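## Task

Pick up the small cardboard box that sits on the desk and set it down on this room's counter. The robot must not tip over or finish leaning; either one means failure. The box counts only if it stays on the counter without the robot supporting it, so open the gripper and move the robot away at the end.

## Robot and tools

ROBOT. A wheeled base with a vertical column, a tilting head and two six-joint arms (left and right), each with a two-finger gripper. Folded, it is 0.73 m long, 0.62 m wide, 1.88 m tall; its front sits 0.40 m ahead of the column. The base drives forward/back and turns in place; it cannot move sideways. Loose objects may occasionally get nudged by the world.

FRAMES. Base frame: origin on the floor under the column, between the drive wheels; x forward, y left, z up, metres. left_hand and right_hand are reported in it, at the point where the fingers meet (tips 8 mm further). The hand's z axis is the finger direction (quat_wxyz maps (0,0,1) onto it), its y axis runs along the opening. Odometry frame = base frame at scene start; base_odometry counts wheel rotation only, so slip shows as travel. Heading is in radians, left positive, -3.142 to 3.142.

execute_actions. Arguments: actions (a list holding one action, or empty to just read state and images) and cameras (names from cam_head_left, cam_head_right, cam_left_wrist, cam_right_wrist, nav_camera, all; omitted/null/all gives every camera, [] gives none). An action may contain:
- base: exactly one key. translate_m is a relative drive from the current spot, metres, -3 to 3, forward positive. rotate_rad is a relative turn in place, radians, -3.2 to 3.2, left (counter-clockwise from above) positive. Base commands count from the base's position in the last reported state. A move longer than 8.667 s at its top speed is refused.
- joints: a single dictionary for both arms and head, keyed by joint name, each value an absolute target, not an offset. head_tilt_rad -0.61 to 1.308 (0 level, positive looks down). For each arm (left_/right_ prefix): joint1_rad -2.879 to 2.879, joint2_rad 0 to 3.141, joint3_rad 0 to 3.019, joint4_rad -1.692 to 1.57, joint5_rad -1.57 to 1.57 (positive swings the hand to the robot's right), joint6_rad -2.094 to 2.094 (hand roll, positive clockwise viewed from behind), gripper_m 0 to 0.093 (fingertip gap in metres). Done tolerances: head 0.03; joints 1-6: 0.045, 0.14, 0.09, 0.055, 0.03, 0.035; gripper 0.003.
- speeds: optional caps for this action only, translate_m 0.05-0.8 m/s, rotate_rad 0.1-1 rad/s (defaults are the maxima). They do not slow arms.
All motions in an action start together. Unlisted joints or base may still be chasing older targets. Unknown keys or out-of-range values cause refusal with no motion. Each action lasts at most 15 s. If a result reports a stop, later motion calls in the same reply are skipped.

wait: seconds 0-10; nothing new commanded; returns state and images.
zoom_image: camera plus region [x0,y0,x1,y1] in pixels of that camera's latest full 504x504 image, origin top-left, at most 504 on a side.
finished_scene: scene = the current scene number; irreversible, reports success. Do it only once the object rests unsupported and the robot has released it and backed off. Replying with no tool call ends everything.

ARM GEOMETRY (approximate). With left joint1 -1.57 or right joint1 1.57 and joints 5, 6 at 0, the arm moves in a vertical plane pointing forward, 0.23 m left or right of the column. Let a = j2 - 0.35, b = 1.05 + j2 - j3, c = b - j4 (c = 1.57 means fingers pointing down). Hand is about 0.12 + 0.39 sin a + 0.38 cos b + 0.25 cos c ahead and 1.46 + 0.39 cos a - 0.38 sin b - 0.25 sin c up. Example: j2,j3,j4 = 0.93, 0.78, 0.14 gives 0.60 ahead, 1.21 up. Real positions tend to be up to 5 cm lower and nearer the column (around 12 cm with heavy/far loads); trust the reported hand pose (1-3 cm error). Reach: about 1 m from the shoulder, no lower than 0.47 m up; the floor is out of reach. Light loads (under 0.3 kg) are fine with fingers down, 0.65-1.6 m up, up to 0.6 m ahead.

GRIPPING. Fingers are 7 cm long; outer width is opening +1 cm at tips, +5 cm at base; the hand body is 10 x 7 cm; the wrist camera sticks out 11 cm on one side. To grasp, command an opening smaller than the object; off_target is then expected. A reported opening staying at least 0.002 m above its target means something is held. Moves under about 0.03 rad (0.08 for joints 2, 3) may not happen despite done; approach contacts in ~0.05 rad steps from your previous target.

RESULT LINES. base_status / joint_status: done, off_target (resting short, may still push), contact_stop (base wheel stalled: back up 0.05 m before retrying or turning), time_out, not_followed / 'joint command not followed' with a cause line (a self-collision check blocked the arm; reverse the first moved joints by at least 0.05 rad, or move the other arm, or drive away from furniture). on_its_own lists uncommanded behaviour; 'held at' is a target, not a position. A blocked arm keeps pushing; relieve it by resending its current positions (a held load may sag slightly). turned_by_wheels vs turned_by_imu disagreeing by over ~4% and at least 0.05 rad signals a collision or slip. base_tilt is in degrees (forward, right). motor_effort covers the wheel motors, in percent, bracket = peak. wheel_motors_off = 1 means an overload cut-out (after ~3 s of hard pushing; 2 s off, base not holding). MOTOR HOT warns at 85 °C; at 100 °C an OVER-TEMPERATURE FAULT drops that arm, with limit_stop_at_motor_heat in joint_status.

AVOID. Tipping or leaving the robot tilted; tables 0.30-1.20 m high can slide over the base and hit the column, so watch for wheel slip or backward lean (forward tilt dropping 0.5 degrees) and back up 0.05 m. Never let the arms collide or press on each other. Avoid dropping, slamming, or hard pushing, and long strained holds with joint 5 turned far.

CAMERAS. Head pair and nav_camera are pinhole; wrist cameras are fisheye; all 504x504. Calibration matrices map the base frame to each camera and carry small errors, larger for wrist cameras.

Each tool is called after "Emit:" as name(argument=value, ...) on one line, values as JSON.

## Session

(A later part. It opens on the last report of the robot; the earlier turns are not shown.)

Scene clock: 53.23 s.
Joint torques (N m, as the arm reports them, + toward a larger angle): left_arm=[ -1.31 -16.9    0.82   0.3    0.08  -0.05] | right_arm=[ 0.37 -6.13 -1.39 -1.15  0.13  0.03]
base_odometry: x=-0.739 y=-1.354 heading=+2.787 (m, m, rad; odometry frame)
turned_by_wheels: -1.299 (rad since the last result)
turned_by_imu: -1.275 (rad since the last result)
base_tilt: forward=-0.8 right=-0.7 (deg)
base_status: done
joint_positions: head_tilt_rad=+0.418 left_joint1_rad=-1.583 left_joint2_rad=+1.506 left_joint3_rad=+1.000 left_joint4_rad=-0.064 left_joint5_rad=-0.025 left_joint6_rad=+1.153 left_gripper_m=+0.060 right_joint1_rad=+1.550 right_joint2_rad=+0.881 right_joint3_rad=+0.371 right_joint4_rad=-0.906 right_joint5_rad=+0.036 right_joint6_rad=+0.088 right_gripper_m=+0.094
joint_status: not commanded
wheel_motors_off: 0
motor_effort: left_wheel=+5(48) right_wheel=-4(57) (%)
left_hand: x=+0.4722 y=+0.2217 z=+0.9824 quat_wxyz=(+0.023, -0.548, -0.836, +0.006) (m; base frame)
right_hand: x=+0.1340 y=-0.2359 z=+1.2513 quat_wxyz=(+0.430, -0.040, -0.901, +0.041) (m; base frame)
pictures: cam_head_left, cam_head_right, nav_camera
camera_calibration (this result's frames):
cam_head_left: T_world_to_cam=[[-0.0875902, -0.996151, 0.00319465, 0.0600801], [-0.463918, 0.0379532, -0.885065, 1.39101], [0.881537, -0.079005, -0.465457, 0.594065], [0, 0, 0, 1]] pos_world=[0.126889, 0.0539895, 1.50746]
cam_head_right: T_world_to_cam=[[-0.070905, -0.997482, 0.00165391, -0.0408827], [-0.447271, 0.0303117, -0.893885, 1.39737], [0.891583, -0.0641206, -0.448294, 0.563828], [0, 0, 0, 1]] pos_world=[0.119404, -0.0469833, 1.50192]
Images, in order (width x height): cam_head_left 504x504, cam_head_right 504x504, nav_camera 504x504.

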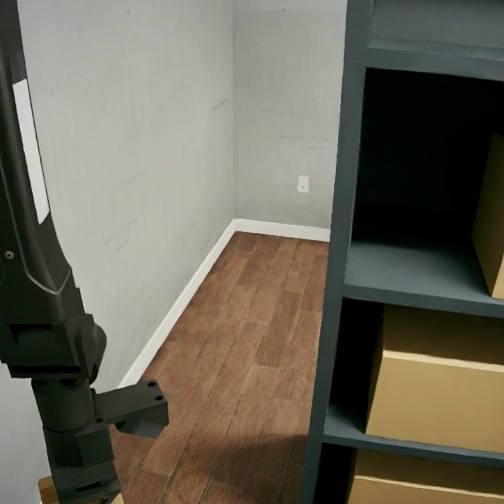

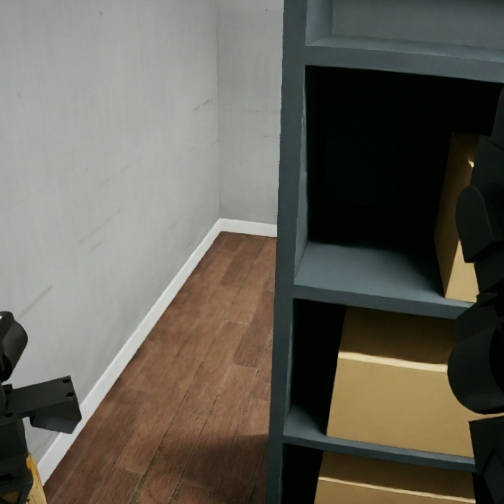

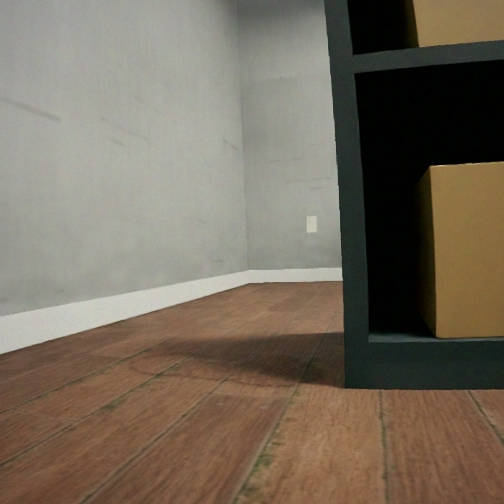

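Emit:
execute_actions(actions=[{"base":{"rotate_rad":0.4},"joints":{"head_tilt_rad":0.8}}], cameras=[])

Emit:
execute_actions(actions=[{"base":{"translate_m":0.42}}], cameras=[])

Emit:
execute_actions(actions=[{"base":{"rotate_rad":-0.4}}], cameras=["cam_head_left","cam_head_right","nav_camera"])

Scene clock: 57.03 s.
Joint torques (N m, as the arm reports them, + toward a larger angle): left_arm=[ -1.53 -16.95   0.78   0.3    0.05  -0.06] | right_arm=[ 0.36 -6.01 -1.33 -1.14  0.13  0.03]
base_odometry: x=-0.739 y=-1.354 heading=-3.097 (m, m, rad; odometry frame)
turned_by_wheels: +0.399 (rad since the last result)
turned_by_imu: +0.393 (rad since the last result)
base_tilt: forward=-0.8 right=-0.6 (deg)
base_status: done
joint_positions: head_tilt_rad=+0.802 left_joint1_rad=-1.583 left_joint2_rad=+1.506 left_joint3_rad=+1.000 left_joint4_rad=-0.064 left_joint5_rad=-0.025 left_joint6_rad=+1.153 left_gripper_m=+0.060 right_joint1_rad=+1.550 right_joint2_rad=+0.881 right_joint3_rad=+0.371 right_joint4_rad=-0.906 right_joint5_rad=+0.036 right_joint6_rad=+0.088 right_gripper_m=+0.094
joint_status: all done
wheel_motors_off: 0
motor_effort: left_wheel=-3(22) right_wheel=+2(24) (%)
left_hand: x=+0.4722 y=+0.2217 z=+0.9824 quat_wxyz=(+0.023, -0.548, -0.836, +0.006) (m; base frame)
right_hand: x=+0.1340 y=-0.2359 z=+1.2513 quat_wxyz=(+0.430, -0.040, -0.901, +0.041) (m; base frame)
pictures: none
No camera images: the call's "cameras" was empty. Leave "cameras" out to get every camera's image.

Scene clock: 59.30 s.
Joint torques (N m, as the arm reports them, + toward a larger angle): left_arm=[ -1.56 -16.78   0.66   0.19   0.08  -0.05] | right_arm=[ 0.33 -6.12 -1.5  -1.15  0.13  0.03]
base_odometry: x=-1.158 y=-1.373 heading=-3.098 (m, m, rad; odometry frame)
turned_by_wheels: -0.001 (rad since the last result)
turned_by_imu: -0.002 (rad since the last result)
base_tilt: forward=-0.8 right=-0.6 (deg)
base_status: done
joint_positions: head_tilt_rad=+0.802 left_joint1_rad=-1.583 left_joint2_rad=+1.505 left_joint3_rad=+1.002 left_joint4_rad=-0.062 left_joint5_rad=-0.025 left_joint6_rad=+1.153 left_gripper_m=+0.060 right_joint1_rad=+1.550 right_joint2_rad=+0.881 right_joint3_rad=+0.373 right_joint4_rad=-0.906 right_joint5_rad=+0.036 right_joint6_rad=+0.088 right_gripper_m=+0.094
joint_status: not commanded
wheel_motors_off: 0
motor_effort: left_wheel=-2(54) right_wheel=+2(72) (%)
left_hand: x=+0.4743 y=+0.2217 z=+0.9826 quat_wxyz=(+0.021, -0.548, -0.836, +0.005) (m; base frame)
right_hand: x=+0.1351 y=-0.2360 z=+1.2509 quat_wxyz=(+0.429, -0.040, -0.901, +0.041) (m; base frame)
pictures: none
No camera images: the call's "cameras" was empty. Leave "cameras" out to get every camera's image.

Scene clock: 61.00 s.
Joint torques (N m, as the arm reports them, + toward a larger angle): left_arm=[ -1.76 -16.96   0.66   0.23   0.06  -0.05] | right_arm=[ 0.3  -6.47 -1.5  -1.16  0.13  0.03]
base_odometry: x=-1.158 y=-1.373 heading=+2.786 (m, m, rad; odometry frame)
turned_by_wheels: -0.399 (rad since the last result)
turned_by_imu: -0.387 (rad since the last result)
base_tilt: forward=-0.7 right=-0.6 (deg)
base_status: done
joint_positions: head_tilt_rad=+0.802 left_joint1_rad=-1.583 left_joint2_rad=+1.505 left_joint3_rad=+1.002 left_joint4_rad=-0.062 left_joint5_rad=-0.025 left_joint6_rad=+1.153 left_gripper_m=+0.060 right_joint1_rad=+1.550 right_joint2_rad=+0.881 right_joint3_rad=+0.373 right_joint4_rad=-0.906 right_joint5_rad=+0.036 right_joint6_rad=+0.088 right_gripper_m=+0.094
joint_status: not commanded
wheel_motors_off: 0
motor_effort: left_wheel=+0(44) right_wheel=-4(56) (%)
left_hand: x=+0.4743 y=+0.2217 z=+0.9826 quat_wxyz=(+0.021, -0.548, -0.836, +0.005) (m; base frame)
right_hand: x=+0.1351 y=-0.2360 z=+1.2509 quat_wxyz=(+0.429, -0.040, -0.901, +0.041) (m; base frame)
pictures: cam_head_left, cam_head_right, nav_camera
camera_calibration (this result's frames):
cam_head_left: T_world_to_cam=[[-0.0800084, -0.996151, 0.0357897, 0.00950471], [-0.761816, 0.0379532, -0.646681, 1.0388], [0.642834, -0.079005, -0.76192, 1.06255], [0, 0, 0, 1]] pos_world=[0.109088, 0.0539895, 1.48101]
cam_head_right: T_world_to_cam=[[-0.0651169, -0.997482, 0.0281078, -0.0819111], [-0.749688, 0.0303117, -0.661097, 1.054], [0.65858, -0.0641206, -0.749774, 1.03976], [0, 0, 0, 1]] pos_world=[0.100072, -0.0469833, 1.47868]
Images, in order (width x height): cam_head_left 504x504, cam_head_right 504x504, nav_camera 504x504.

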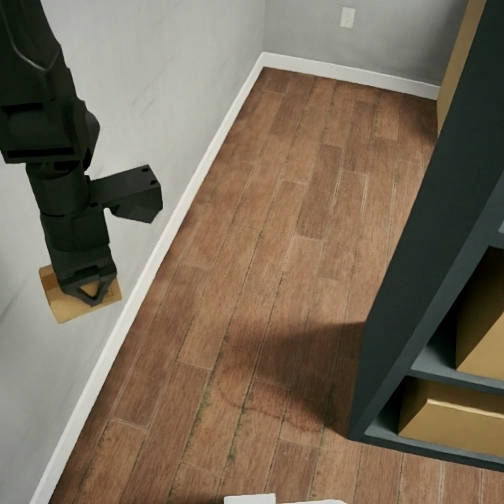

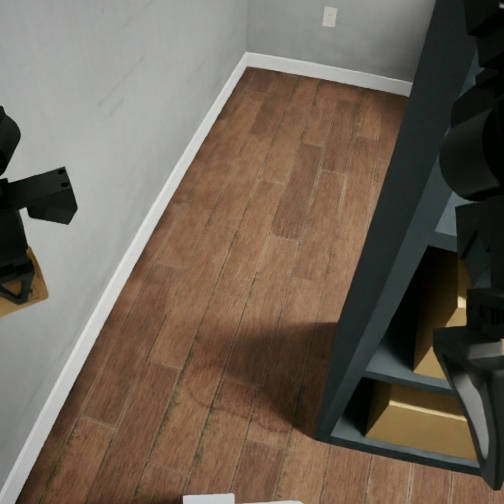

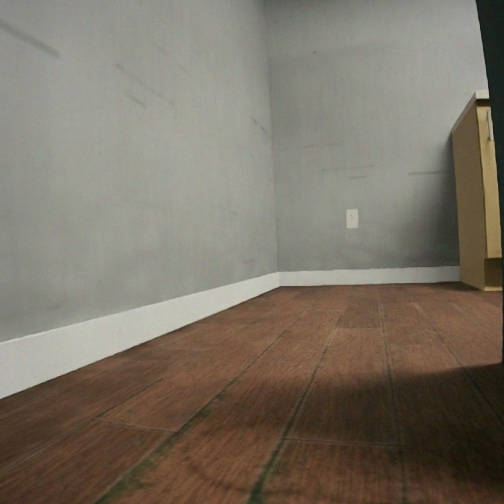

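Emit:
execute_actions(actions=[{"base":{"rotate_rad":0.06}}], cameras=[])

Emit:
execute_actions(actions=[{"base":{"translate_m":0.58},"speeds":{"translate_m":0.4}}], cameras=[])

Emit:
execute_actions(actions=[{"base":{"rotate_rad":-0.34}}], cameras=["cam_head_left","cam_head_right","nav_camera"])

Scene clock: 63.67 s.
Joint torques (N m, as the arm reports them, + toward a larger angle): left_arm=[ -1.19 -16.92   0.58   0.2    0.06  -0.05] | right_arm=[ 0.36 -6.03 -1.44 -1.17  0.13  0.03]
base_odometry: x=-1.158 y=-1.373 heading=+2.845 (m, m, rad; odometry frame)
turned_by_wheels: +0.059 (rad since the last result)
turned_by_imu: +0.058 (rad since the last result)
base_tilt: forward=-0.7 right=-0.6 (deg)
base_status: done
joint_positions: head_tilt_rad=+0.802 left_joint1_rad=-1.583 left_joint2_rad=+1.505 left_joint3_rad=+1.002 left_joint4_rad=-0.062 left_joint5_rad=-0.025 left_joint6_rad=+1.153 left_gripper_m=+0.060 right_joint1_rad=+1.550 right_joint2_rad=+0.881 right_joint3_rad=+0.373 right_joint4_rad=-0.906 right_joint5_rad=+0.036 right_joint6_rad=+0.088 right_gripper_m=+0.094
joint_status: not commanded
wheel_motors_off: 0
motor_effort: left_wheel=-3(16) right_wheel=+5(28) (%)
left_hand: x=+0.4743 y=+0.2217 z=+0.9826 quat_wxyz=(+0.021, -0.548, -0.836, +0.005) (m; base frame)
right_hand: x=+0.1351 y=-0.2360 z=+1.2509 quat_wxyz=(+0.429, -0.040, -0.901, +0.041) (m; base frame)
pictures: none
No camera images: the call's "cameras" was empty. Leave "cameras" out to get every camera's image.

Scene clock: 66.37 s.
Joint torques (N m, as the arm reports them, + toward a larger angle): left_arm=[ -1.59 -16.91   0.68   0.31   0.09  -0.05] | right_arm=[ 0.33 -6.04 -1.29 -1.15  0.13  0.03]
base_odometry: x=-1.713 y=-1.203 heading=+2.844 (m, m, rad; odometry frame)
turned_by_wheels: -0.001 (rad since the last result)
turned_by_imu: -0.002 (rad since the last result)
base_tilt: forward=-0.7 right=-0.6 (deg)
base_status: done
joint_positions: head_tilt_rad=+0.803 left_joint1_rad=-1.583 left_joint2_rad=+1.505 left_joint3_rad=+1.001 left_joint4_rad=-0.062 left_joint5_rad=-0.025 left_joint6_rad=+1.153 left_gripper_m=+0.060 right_joint1_rad=+1.550 right_joint2_rad=+0.881 right_joint3_rad=+0.372 right_joint4_rad=-0.906 right_joint5_rad=+0.036 right_joint6_rad=+0.088 right_gripper_m=+0.094
joint_status: not commanded
wheel_motors_off: 0
motor_effort: left_wheel=-2(53) right_wheel=+1(73) (%)
left_hand: x=+0.4736 y=+0.2217 z=+0.9826 quat_wxyz=(+0.022, -0.548, -0.836, +0.005) (m; base frame)
right_hand: x=+0.1341 y=-0.2359 z=+1.2512 quat_wxyz=(+0.430, -0.040, -0.901, +0.041) (m; base frame)
pictures: none
No camera images: the call's "cameras" was empty. Leave "cameras" out to get every camera's image.

Scene clock: 68.03 s.
Joint torques (N m, as the arm reports them, + toward a larger angle): left_arm=[ -1.49 -17.08   0.65   0.23   0.06  -0.05] | right_arm=[ 0.34 -6.   -1.38 -1.16  0.13  0.03]
base_odometry: x=-1.713 y=-1.203 heading=+2.505 (m, m, rad; odometry frame)
turned_by_wheels: -0.339 (rad since the last result)
turned_by_imu: -0.328 (rad since the last result)
base_tilt: forward=-0.8 right=-0.6 (deg)
base_status: done
joint_positions: head_tilt_rad=+0.803 left_joint1_rad=-1.583 left_joint2_rad=+1.505 left_joint3_rad=+1.001 left_joint4_rad=-0.062 left_joint5_rad=-0.025 left_joint6_rad=+1.153 left_gripper_m=+0.060 right_joint1_rad=+1.550 right_joint2_rad=+0.881 right_joint3_rad=+0.372 right_joint4_rad=-0.906 right_joint5_rad=+0.036 right_joint6_rad=+0.088 right_gripper_m=+0.094
joint_status: not commanded
wheel_motors_off: 0
motor_effort: left_wheel=+1(45) right_wheel=-4(57) (%)
left_hand: x=+0.4736 y=+0.2217 z=+0.9826 quat_wxyz=(+0.022, -0.548, -0.836, +0.005) (m; base frame)
right_hand: x=+0.1341 y=-0.2359 z=+1.2512 quat_wxyz=(+0.430, -0.040, -0.901, +0.041) (m; base frame)
pictures: cam_head_left, cam_head_right, nav_camera
camera_calibration (this result's frames):
cam_head_left: T_world_to_cam=[[-0.0800027, -0.996151, 0.0358024, 0.00948487], [-0.761918, 0.0379532, -0.64656, 1.03862], [0.642713, -0.079005, -0.762022, 1.06272], [0, 0, 0, 1]] pos_world=[0.109078, 0.0539895, 1.481]
cam_head_right: T_world_to_cam=[[-0.0651124, -0.997482, 0.0281181, -0.0819272], [-0.749793, 0.0303117, -0.660978, 1.05382], [0.658461, -0.0641206, -0.749878, 1.03992], [0, 0, 0, 1]] pos_world=[0.100062, -0.0469833, 1.47867]
Images, in order (width x height): cam_head_left 504x504, cam_head_right 504x504, nav_camera 504x504.

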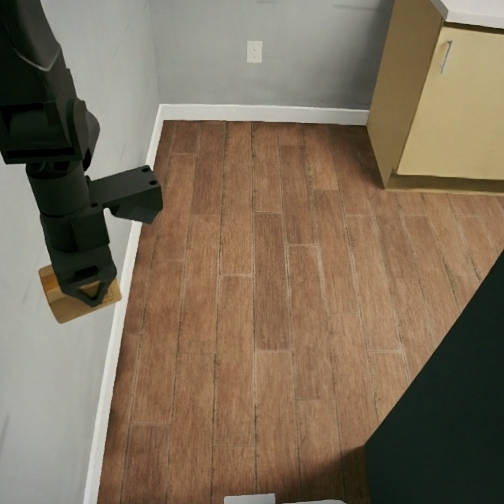

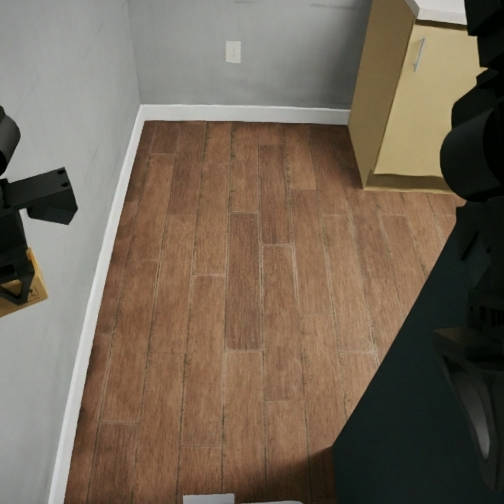

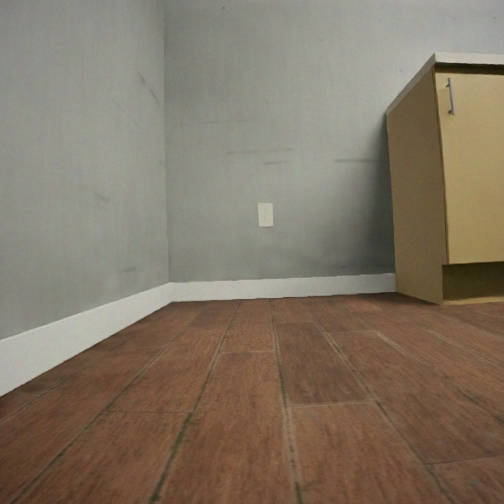

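Emit:
execute_actions(actions=[{"base":{"translate_m":0.85},"joints":{"left_joint2_rad":1.2,"left_joint3_rad":0.95,"left_joint4_rad":-0.28,"head_tilt_rad":0.7}}], cameras=[])

Emit:
execute_actions(actions=[{"base":{"rotate_rad":-0.35}}], cameras=[])

Emit:
execute_actions(actions=[{"base":{"translate_m":0.3}}], cameras=[])

Emit:
execute_actions(actions=[{"base":{"rotate_rad":-0.75}}], cameras=["cam_head_left","cam_head_right","nav_camera"])

Scene clock: 73.03 s.
Joint torques (N m, as the arm reports them, + toward a larger angle): left_arm=[ -1.25 -16.55   3.63  -0.6    0.08  -0.05] | right_arm=[ 0.36 -6.12 -1.64 -1.16  0.13  0.03]
base_odometry: x=-2.396 y=-0.697 heading=+2.504 (m, m, rad; odometry frame)
turned_by_wheels: +0.000 (rad since the last result)
turned_by_imu: -0.002 (rad since the last result)
base_tilt: forward=-0.7 right=-0.6 (deg)
base_status: done
joint_positions: head_tilt_rad=+0.716 left_joint1_rad=-1.583 left_joint2_rad=+1.197 left_joint3_rad=+0.947 left_joint4_rad=-0.267 left_joint5_rad=-0.025 left_joint6_rad=+1.153 left_gripper_m=+0.060 right_joint1_rad=+1.550 right_joint2_rad=+0.881 right_joint3_rad=+0.373 right_joint4_rad=-0.906 right_joint5_rad=+0.036 right_joint6_rad=+0.088 right_gripper_m=+0.094
joint_status: all done
wheel_motors_off: 0
motor_effort: left_wheel=-1(53) right_wheel=+0(70) (%)
left_hand: x=+0.5181 y=+0.2226 z=+1.0963 quat_wxyz=(+0.001, -0.548, -0.837, -0.008) (m; base frame)
right_hand: x=+0.1351 y=-0.2360 z=+1.2509 quat_wxyz=(+0.429, -0.040, -0.901, +0.041) (m; base frame)
pictures: none
No camera images: the call's "cameras" was empty. Leave "cameras" out to get every camera's image.

Scene clock: 74.60 s.
Joint torques (N m, as the arm reports them, + toward a larger angle): left_arm=[ -1.55 -16.25   3.66  -0.59   0.07  -0.07] | right_arm=[ 0.36 -6.07 -1.55 -1.13  0.13  0.03]
base_odometry: x=-2.396 y=-0.697 heading=+2.155 (m, m, rad; odometry frame)
turned_by_wheels: -0.349 (rad since the last result)
turned_by_imu: -0.337 (rad since the last result)
base_tilt: forward=-0.8 right=-0.7 (deg)
base_status: done
joint_positions: head_tilt_rad=+0.716 left_joint1_rad=-1.583 left_joint2_rad=+1.197 left_joint3_rad=+0.947 left_joint4_rad=-0.267 left_joint5_rad=-0.025 left_joint6_rad=+1.153 left_gripper_m=+0.060 right_joint1_rad=+1.550 right_joint2_rad=+0.881 right_joint3_rad=+0.373 right_joint4_rad=-0.906 right_joint5_rad=+0.036 right_joint6_rad=+0.088 right_gripper_m=+0.094
joint_status: not commanded
wheel_motors_off: 0
motor_effort: left_wheel=+0(47) right_wheel=-4(57) (%)
left_hand: x=+0.5181 y=+0.2226 z=+1.0963 quat_wxyz=(+0.001, -0.548, -0.837, -0.008) (m; base frame)
right_hand: x=+0.1351 y=-0.2360 z=+1.2509 quat_wxyz=(+0.429, -0.040, -0.901, +0.041) (m; base frame)
pictures: none
No camera images: the call's "cameras" was empty. Leave "cameras" out to get every camera's image.

Scene clock: 76.57 s.
Joint torques (N m, as the arm reports them, + toward a larger angle): left_arm=[ -1.27 -16.4    3.43  -0.58   0.07  -0.05] | right_arm=[ 0.29 -5.91 -1.61 -1.15  0.13  0.03]
base_odometry: x=-2.562 y=-0.447 heading=+2.154 (m, m, rad; odometry frame)
turned_by_wheels: -0.002 (rad since the last result)
turned_by_imu: -0.002 (rad since the last result)
base_tilt: forward=-0.7 right=-0.7 (deg)
base_status: done
joint_positions: head_tilt_rad=+0.716 left_joint1_rad=-1.583 left_joint2_rad=+1.198 left_joint3_rad=+0.949 left_joint4_rad=-0.267 left_joint5_rad=-0.025 left_joint6_rad=+1.153 left_gripper_m=+0.060 right_joint1_rad=+1.550 right_joint2_rad=+0.881 right_joint3_rad=+0.374 right_joint4_rad=-0.906 right_joint5_rad=+0.036 right_joint6_rad=+0.088 right_gripper_m=+0.094
joint_status: not commanded
wheel_motors_off: 0
motor_effort: left_wheel=-2(58) right_wheel=+2(68) (%)
left_hand: x=+0.5186 y=+0.2226 z=+1.0960 quat_wxyz=(+0.001, -0.548, -0.837, -0.008) (m; base frame)
right_hand: x=+0.1353 y=-0.2360 z=+1.2508 quat_wxyz=(+0.429, -0.040, -0.902, +0.041) (m; base frame)
pictures: none
No camera images: the call's "cameras" was empty. Leave "cameras" out to get every camera's image.

Scene clock: 78.67 s.
Joint torques (N m, as the arm reports them, + toward a larger angle): left_arm=[ -1.82 -16.57   3.49  -0.59   0.07  -0.05] | right_arm=[ 0.38 -6.08 -1.48 -1.16  0.13  0.03]
base_odometry: x=-2.562 y=-0.447 heading=+1.404 (m, m, rad; odometry frame)
turned_by_wheels: -0.749 (rad since the last result)
turned_by_imu: -0.731 (rad since the last result)
base_tilt: forward=-0.8 right=-0.6 (deg)
base_status: done
joint_positions: head_tilt_rad=+0.716 left_joint1_rad=-1.583 left_joint2_rad=+1.198 left_joint3_rad=+0.949 left_joint4_rad=-0.267 left_joint5_rad=-0.025 left_joint6_rad=+1.153 left_gripper_m=+0.060 right_joint1_rad=+1.550 right_joint2_rad=+0.881 right_joint3_rad=+0.374 right_joint4_rad=-0.906 right_joint5_rad=+0.036 right_joint6_rad=+0.088 right_gripper_m=+0.094
joint_status: not commanded
wheel_motors_off: 0
motor_effort: left_wheel=+4(50) right_wheel=-4(59) (%)
left_hand: x=+0.5186 y=+0.2226 z=+1.0960 quat_wxyz=(+0.001, -0.548, -0.837, -0.008) (m; base frame)
right_hand: x=+0.1353 y=-0.2360 z=+1.2508 quat_wxyz=(+0.429, -0.040, -0.902, +0.041) (m; base frame)
pictures: cam_head_left, cam_head_right, nav_camera
camera_calibration (this result's frames):
cam_head_left: T_world_to_cam=[[-0.0828115, -0.996151, 0.028714, 0.0205414], [-0.702844, 0.0379532, -0.710331, 1.13387], [0.706507, -0.079005, -0.703282, 0.969067], [0, 0, 0, 1]] pos_world=[0.113982, 0.0539895, 1.48636]
cam_head_right: T_world_to_cam=[[-0.0673097, -0.997482, 0.0223529, -0.0729389], [-0.689511, 0.0303117, -0.72364, 1.1473], [0.72114, -0.0641206, -0.689815, 0.944293], [0, 0, 0, 1]] pos_world=[0.105203, -0.0469833, 1.48325]
Images, in order (width x height): cam_head_left 504x504, cam_head_right 504x504, nav_camera 504x504.

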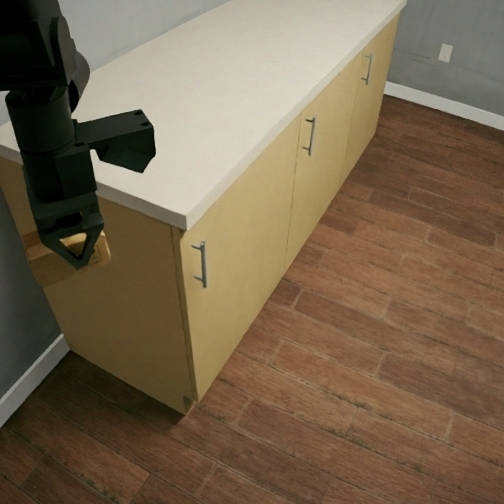

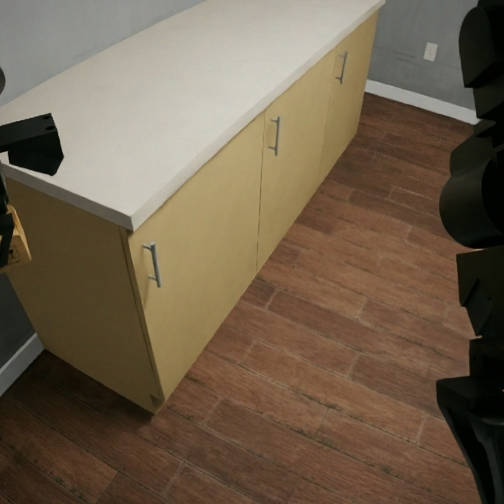

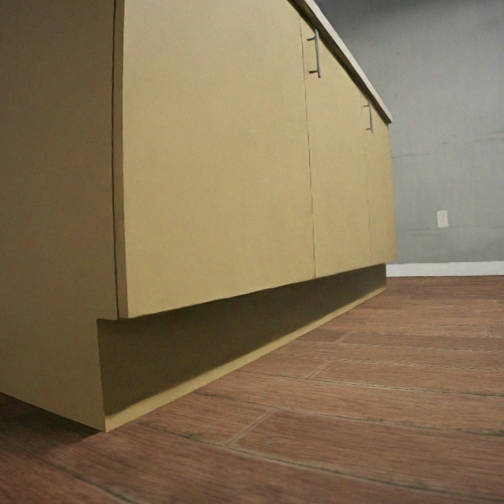

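Emit:
execute_actions(actions=[{"base":{"translate_m":0.28},"joints":{"left_joint2_rad":1.5,"left_joint3_rad":1.85,"left_joint4_rad":-0.88}}], cameras=[])

Emit:
execute_actions(actions=[{"joints":{"left_joint2_rad":1.85,"left_joint3_rad":2.2}}], cameras=["cam_head_left","cam_head_right","cam_left_wrist"])

Scene clock: 82.13 s.
Joint torques (N m, as the arm reports them, + toward a larger angle): left_arm=[ -1.58 -24.33   8.61  -0.73   0.06  -0.06] | right_arm=[ 0.33 -6.19 -1.23 -1.16  0.13  0.03]
base_odometry: x=-2.515 y=-0.171 heading=+1.403 (m, m, rad; odometry frame)
turned_by_wheels: -0.002 (rad since the last result)
turned_by_imu: -0.003 (rad since the last result)
base_tilt: forward=-0.7 right=-0.7 (deg)
base_status: done
joint_positions: head_tilt_rad=+0.715 left_joint1_rad=-1.583 left_joint2_rad=+1.492 left_joint3_rad=+1.846 left_joint4_rad=-0.865 left_joint5_rad=-0.025 left_joint6_rad=+1.153 left_gripper_m=+0.060 right_joint1_rad=+1.550 right_joint2_rad=+0.881 right_joint3_rad=+0.371 right_joint4_rad=-0.906 right_joint5_rad=+0.036 right_joint6_rad=+0.088 right_gripper_m=+0.094
joint_status: all done
wheel_motors_off: 0
motor_effort: left_wheel=-2(61) right_wheel=+1(70) (%)
left_hand: x=+0.7712 y=+0.2214 z=+1.1247 quat_wxyz=(-0.001, -0.548, -0.837, -0.010) (m; base frame)
right_hand: x=+0.1340 y=-0.2359 z=+1.2513 quat_wxyz=(+0.430, -0.040, -0.901, +0.041) (m; base frame)
pictures: none
No camera images: the call's "cameras" was empty. Leave "cameras" out to get every camera's image.

Scene clock: 83.60 s.
Joint torques (N m, as the arm reports them, + toward a larger angle): left_arm=[ -1.3  -27.91  11.35  -0.74   0.06  -0.04] | right_arm=[ 0.35 -5.91 -1.32 -1.15  0.13  0.03]
base_odometry: x=-2.515 y=-0.171 heading=+1.403 (m, m, rad; odometry frame)
turned_by_wheels: +0.000 (rad since the last result)
turned_by_imu: -0.001 (rad since the last result)
base_tilt: forward=-0.8 right=-0.6 (deg)
base_status: not commanded
joint_positions: head_tilt_rad=+0.715 left_joint1_rad=-1.583 left_joint2_rad=+1.872 left_joint3_rad=+2.157 left_joint4_rad=-0.867 left_joint5_rad=-0.025 left_joint6_rad=+1.153 left_gripper_m=+0.060 right_joint1_rad=+1.550 right_joint2_rad=+0.881 right_joint3_rad=+0.371 right_joint4_rad=-0.906 right_joint5_rad=+0.036 right_joint6_rad=+0.088 right_gripper_m=+0.094
joint_status: all done
wheel_motors_off: 0
motor_effort: left_wheel=-3(3) right_wheel=+2(2) (%)
left_hand: x=+0.7700 y=+0.2197 z=+0.9643 quat_wxyz=(+0.029, -0.548, -0.836, +0.010) (m; base frame)
right_hand: x=+0.1340 y=-0.2359 z=+1.2513 quat_wxyz=(+0.430, -0.040, -0.901, +0.041) (m; base frame)
pictures: cam_head_left, cam_head_right, cam_left_wrist
camera_calibration (this result's frames):
cam_head_left: T_world_to_cam=[[-0.0828147, -0.996151, 0.028705, 0.0205554], [-0.702767, 0.0379532, -0.710407, 1.13398], [0.706584, -0.079005, -0.703205, 0.968945], [0, 0, 0, 1]] pos_world=[0.113988, 0.0539895, 1.48637]
cam_head_right: T_world_to_cam=[[-0.0673122, -0.997482, 0.0223456, -0.0729275], [-0.689433, 0.0303117, -0.723715, 1.14742], [0.721215, -0.0641206, -0.689737, 0.944168], [0, 0, 0, 1]] pos_world=[0.105209, -0.0469833, 1.48326]
cam_left_wrist: T_world_to_cam=[[-0.912742, -0.406704, 0.038663, 0.756839], [-0.299141, 0.729786, 0.614758, -0.519127], [-0.27824, 0.54955, -0.787767, 0.976635], [0, 0, 0, 1]] pos_world=[0.807246, 0.149951, 1.05924]
Images, in order (width x height): cam_head_left 504x504, cam_head_right 504x504, cam_left_wrist 504x504.

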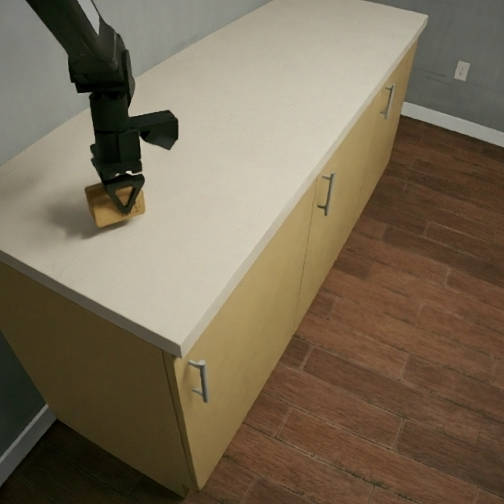

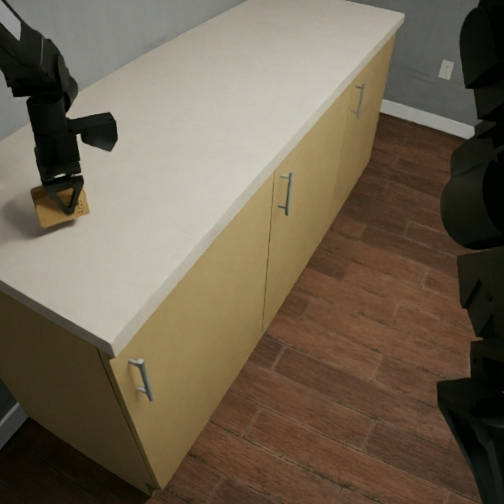

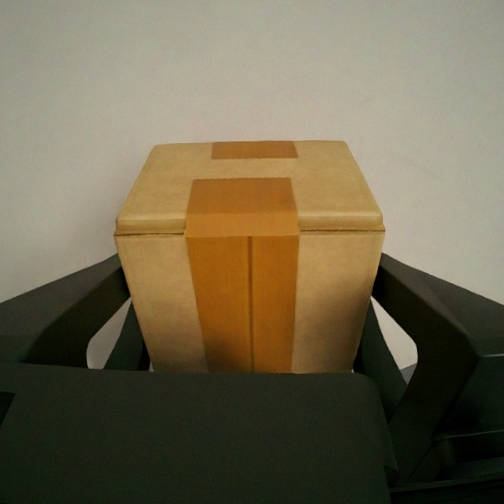

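Still a few cm above.

Emit:
execute_actions(actions=[{"joints":{"left_joint2_rad":1.92,"left_joint3_rad":2.29}}], cameras=["cam_head_left"])

Emit:
execute_actions(actions=[{"joints":{"left_joint2_rad":1.97,"left_joint3_rad":2.34}}], cameras=["cam_head_left"])

Scene clock: 84.77 s.
Joint torques (N m, as the arm reports them, + toward a larger angle): left_arm=[ -1.41 -25.93  11.8   -0.63   0.07  -0.04] | right_arm=[ 0.35 -6.14 -1.31 -1.16  0.13  0.03]
base_odometry: x=-2.515 y=-0.171 heading=+1.403 (m, m, rad; odometry frame)
turned_by_wheels: +0.000 (rad since the last result)
turned_by_imu: +0.000 (rad since the last result)
base_tilt: forward=-0.8 right=-0.7 (deg)
base_status: not commanded
joint_positions: head_tilt_rad=+0.715 left_joint1_rad=-1.583 left_joint2_rad=+1.909 left_joint3_rad=+2.247 left_joint4_rad=-0.868 left_joint5_rad=-0.025 left_joint6_rad=+1.153 left_gripper_m=+0.060 right_joint1_rad=+1.550 right_joint2_rad=+0.881 right_joint3_rad=+0.371 right_joint4_rad=-0.906 right_joint5_rad=+0.036 right_joint6_rad=+0.088 right_gripper_m=+0.094
joint_status: all done
wheel_motors_off: 0
motor_effort: left_wheel=-3(3) right_wheel=+2(3) (%)
left_hand: x=+0.7970 y=+0.2196 z=+0.9648 quat_wxyz=(+0.006, -0.548, -0.837, -0.005) (m; base frame)
right_hand: x=+0.1340 y=-0.2359 z=+1.2513 quat_wxyz=(+0.430, -0.040, -0.901, +0.041) (m; base frame)
pictures: cam_head_left
camera_calibration (this result's frames):
cam_head_left: T_world_to_cam=[[-0.0828147, -0.996151, 0.028705, 0.0205554], [-0.702767, 0.0379532, -0.710407, 1.13398], [0.706584, -0.079005, -0.703205, 0.968946], [0, 0, 0, 1]] pos_world=[0.113988, 0.0539895, 1.48637]
Images, in order (width x height): cam_head_left 504x504.

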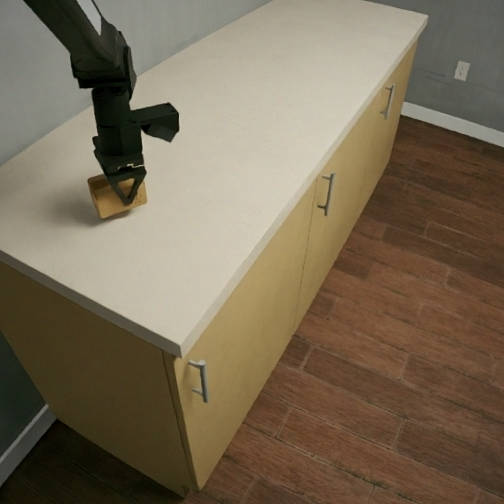

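Scene clock: 85.53 s.
Joint torques (N m, as the arm reports them, + toward a larger angle): left_arm=[ -1.74 -25.94  11.48  -0.63   0.08  -0.05] | right_arm=[ 0.37 -6.01 -1.31 -1.17  0.13  0.03]
base_odometry: x=-2.515 y=-0.171 heading=+1.403 (m, m, rad; odometry frame)
turned_by_wheels: +0.000 (rad since the last result)
turned_by_imu: +0.000 (rad since the last result)
base_tilt: forward=-0.7 right=-0.6 (deg)
base_status: not commanded
joint_positions: head_tilt_rad=+0.715 left_joint1_rad=-1.583 left_joint2_rad=+1.967 left_joint3_rad=+2.300 left_joint4_rad=-0.868 left_joint5_rad=-0.025 left_joint6_rad=+1.153 left_gripper_m=+0.060 right_joint1_rad=+1.550 right_joint2_rad=+0.881 right_joint3_rad=+0.371 right_joint4_rad=-0.906 right_joint5_rad=+0.036 right_joint6_rad=+0.088 right_gripper_m=+0.094
joint_status: all done
wheel_motors_off: 0
motor_effort: left_wheel=-3(3) right_wheel=+2(3) (%)
left_hand: x=+0.7941 y=+0.2194 z=+0.9411 quat_wxyz=(+0.009, -0.548, -0.837, -0.003) (m; base frame)
right_hand: x=+0.1340 y=-0.2359 z=+1.2513 quat_wxyz=(+0.430, -0.040, -0.901, +0.041) (m; base frame)
pictures: cam_head_left
camera_calibration (this result's frames):
cam_head_left: T_world_to_cam=[[-0.0828147, -0.996151, 0.028705, 0.0205554], [-0.702767, 0.0379532, -0.710407, 1.13398], [0.706584, -0.079005, -0.703205, 0.968946], [0, 0, 0, 1]] pos_world=[0.113988, 0.0539895, 1.48637]
Images, in order (width x height): cam_head_left 504x504.

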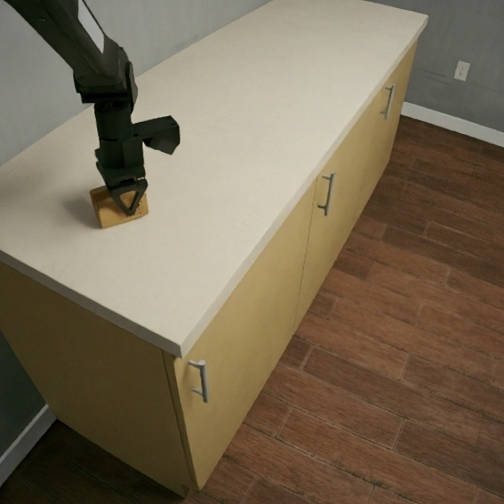

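Emit:
execute_actions(actions=[{"joints":{"left_joint2_rad":2.01,"left_joint3_rad":2.38}}], cameras=["cam_head_left"])

Emit:
execute_actions(actions=[{"joints":{"left_gripper_m":0.093}}], cameras=[])

Emit:
execute_actions(actions=[{"joints":{"left_joint2_rad":1.5,"left_joint3_rad":1.9}}], cameras=[])

Emit:
execute_actions(actions=[{"base":{"translate_m":-0.25},"joints":{"left_joint2_rad":1.1,"left_joint3_rad":0.9,"left_joint4_rad":-0.3}}], cameras=["cam_head_left"])

Scene clock: 87.23 s.
Joint torques (N m, as the arm reports them, + toward a larger angle): left_arm=[ -1.51 -24.86  12.11  -0.42   0.06  -0.06] | right_arm=[ 0.36 -5.86 -1.27 -1.14  0.13  0.03]
base_odometry: x=-2.515 y=-0.171 heading=+1.403 (m, m, rad; odometry frame)
turned_by_wheels: +0.000 (rad since the last result)
turned_by_imu: -0.001 (rad since the last result)
base_tilt: forward=-0.7 right=-0.6 (deg)
base_status: not commanded
joint_positions: head_tilt_rad=+0.715 left_joint1_rad=-1.583 left_joint2_rad=+1.984 left_joint3_rad=+2.334 left_joint4_rad=-0.873 left_joint5_rad=-0.025 left_joint6_rad=+1.153 left_gripper_m=+0.060 right_joint1_rad=+1.550 right_joint2_rad=+0.881 right_joint3_rad=+0.371 right_joint4_rad=-0.906 right_joint5_rad=+0.036 right_joint6_rad=+0.088 right_gripper_m=+0.094
joint_status: all done
wheel_motors_off: 0
motor_effort: left_wheel=-3(3) right_wheel=+3(3) (%)
left_hand: x=+0.8010 y=+0.2193 z=+0.9394 quat_wxyz=(+0.003, -0.548, -0.837, -0.007) (m; base frame)
right_hand: x=+0.1340 y=-0.2359 z=+1.2513 quat_wxyz=(+0.430, -0.040, -0.901, +0.041) (m; base frame)
pictures: cam_head_left
camera_calibration (this result's frames):
cam_head_left: T_world_to_cam=[[-0.0828147, -0.996151, 0.028705, 0.0205554], [-0.702767, 0.0379532, -0.710407, 1.13398], [0.706584, -0.079005, -0.703205, 0.968946], [0, 0, 0, 1]] pos_world=[0.113988, 0.0539895, 1.48637]
Images, in order (width x height): cam_head_left 504x504.

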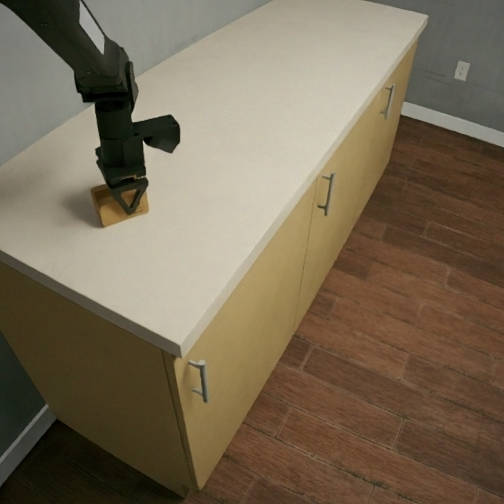

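Scene clock: 87.83 s.
Joint torques (N m, as the arm reports them, + toward a larger angle): left_arm=[ -1.41 -24.67  12.13  -0.43   0.08  -0.03] | right_arm=[ 0.35 -5.96 -1.34 -1.15  0.13  0.03]
base_odometry: x=-2.515 y=-0.171 heading=+1.403 (m, m, rad; odometry frame)
turned_by_wheels: +0.000 (rad since the last result)
turned_by_imu: +0.000 (rad since the last result)
base_tilt: forward=-0.7 right=-0.7 (deg)
base_status: not commanded
joint_positions: head_tilt_rad=+0.715 left_joint1_rad=-1.583 left_joint2_rad=+1.987 left_joint3_rad=+2.334 left_joint4_rad=-0.873 left_joint5_rad=-0.025 left_joint6_rad=+1.153 left_gripper_m=+0.093 right_joint1_rad=+1.550 right_joint2_rad=+0.881 right_joint3_rad=+0.371 right_joint4_rad=-0.906 right_joint5_rad=+0.036 right_joint6_rad=+0.088 right_gripper_m=+0.094
joint_status: all done
wheel_motors_off: 0
motor_effort: left_wheel=-3(2) right_wheel=+2(3) (%)
left_hand: x=+0.7992 y=+0.2193 z=+0.9371 quat_wxyz=(+0.005, -0.548, -0.837, -0.006) (m; base frame)
right_hand: x=+0.1340 y=-0.2359 z=+1.2513 quat_wxyz=(+0.430, -0.040, -0.901, +0.041) (m; base frame)
pictures: none
No camera images: the call's "cameras" was empty. Leave "cameras" out to get every camera's image.

Scene clock: 89.43 s.
Joint torques (N m, as the arm reports them, + toward a larger angle): left_arm=[ -1.52 -25.28   8.48  -0.27   0.07  -0.06] | right_arm=[ 0.36 -5.99 -1.28 -1.15  0.13  0.03]
base_odometry: x=-2.515 y=-0.171 heading=+1.403 (m, m, rad; odometry frame)
turned_by_wheels: +0.000 (rad since the last result)
turned_by_imu: -0.001 (rad since the last result)
base_tilt: forward=-0.8 right=-0.7 (deg)
base_status: not commanded
joint_positions: head_tilt_rad=+0.715 left_joint1_rad=-1.583 left_joint2_rad=+1.497 left_joint3_rad=+1.901 left_joint4_rad=-0.873 left_joint5_rad=-0.025 left_joint6_rad=+1.153 left_gripper_m=+0.093 right_joint1_rad=+1.550 right_joint2_rad=+0.881 right_joint3_rad=+0.371 right_joint4_rad=-0.906 right_joint5_rad=+0.036 right_joint6_rad=+0.088 right_gripper_m=+0.094
joint_status: all done
wheel_motors_off: 0
motor_effort: left_wheel=-3(3) right_wheel=+2(3) (%)
left_hand: x=+0.7942 y=+0.2214 z=+1.1385 quat_wxyz=(-0.019, -0.547, -0.837, -0.021) (m; base frame)
right_hand: x=+0.1340 y=-0.2359 z=+1.2513 quat_wxyz=(+0.430, -0.040, -0.901, +0.041) (m; base frame)
pictures: none
No camera images: the call's "cameras" was empty. Leave "cameras" out to get every camera's image.

Scene clock: 91.43 s.
Joint torques (N m, as the arm reports them, + toward a larger angle): left_arm=[ -1.4  -16.8    5.04   0.41   0.05  -0.04] | right_arm=[ 0.35 -5.79 -1.21 -1.16  0.13  0.03]
base_odometry: x=-2.557 y=-0.417 heading=+1.402 (m, m, rad; odometry frame)
turned_by_wheels: -0.001 (rad since the last result)
turned_by_imu: -0.001 (rad since the last result)
base_tilt: forward=-0.7 right=-0.6 (deg)
base_status: done
joint_positions: head_tilt_rad=+0.715 left_joint1_rad=-1.583 left_joint2_rad=+1.112 left_joint3_rad=+0.881 left_joint4_rad=-0.315 left_joint5_rad=-0.025 left_joint6_rad=+1.152 left_gripper_m=+0.093 right_joint1_rad=+1.550 right_joint2_rad=+0.881 right_joint3_rad=+0.370 right_joint4_rad=-0.906 right_joint5_rad=+0.036 right_joint6_rad=+0.088 right_gripper_m=+0.094
joint_status: all done
wheel_motors_off: 0
motor_effort: left_wheel=-3(59) right_wheel=-1(62) (%)
left_hand: x=+0.4952 y=+0.2230 z=+1.1220 quat_wxyz=(+0.013, -0.547, -0.837, +0.000) (m; base frame)
right_hand: x=+0.1334 y=-0.2359 z=+1.2515 quat_wxyz=(+0.430, -0.040, -0.901, +0.041) (m; base frame)
pictures: cam_head_left
camera_calibration (this result's frames):
cam_head_left: T_world_to_cam=[[-0.0828147, -0.996151, 0.028705, 0.0205554], [-0.702767, 0.0379532, -0.710407, 1.13398], [0.706584, -0.079005, -0.703205, 0.968946], [0, 0, 0, 1]] pos_world=[0.113988, 0.0539895, 1.48637]
Images, in order (width x height): cam_head_left 504x504.

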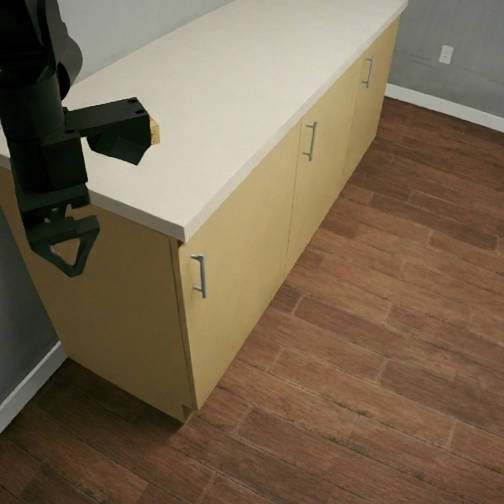

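Emit:
finished_scene(scene=1)

The scene is finished: the task was done.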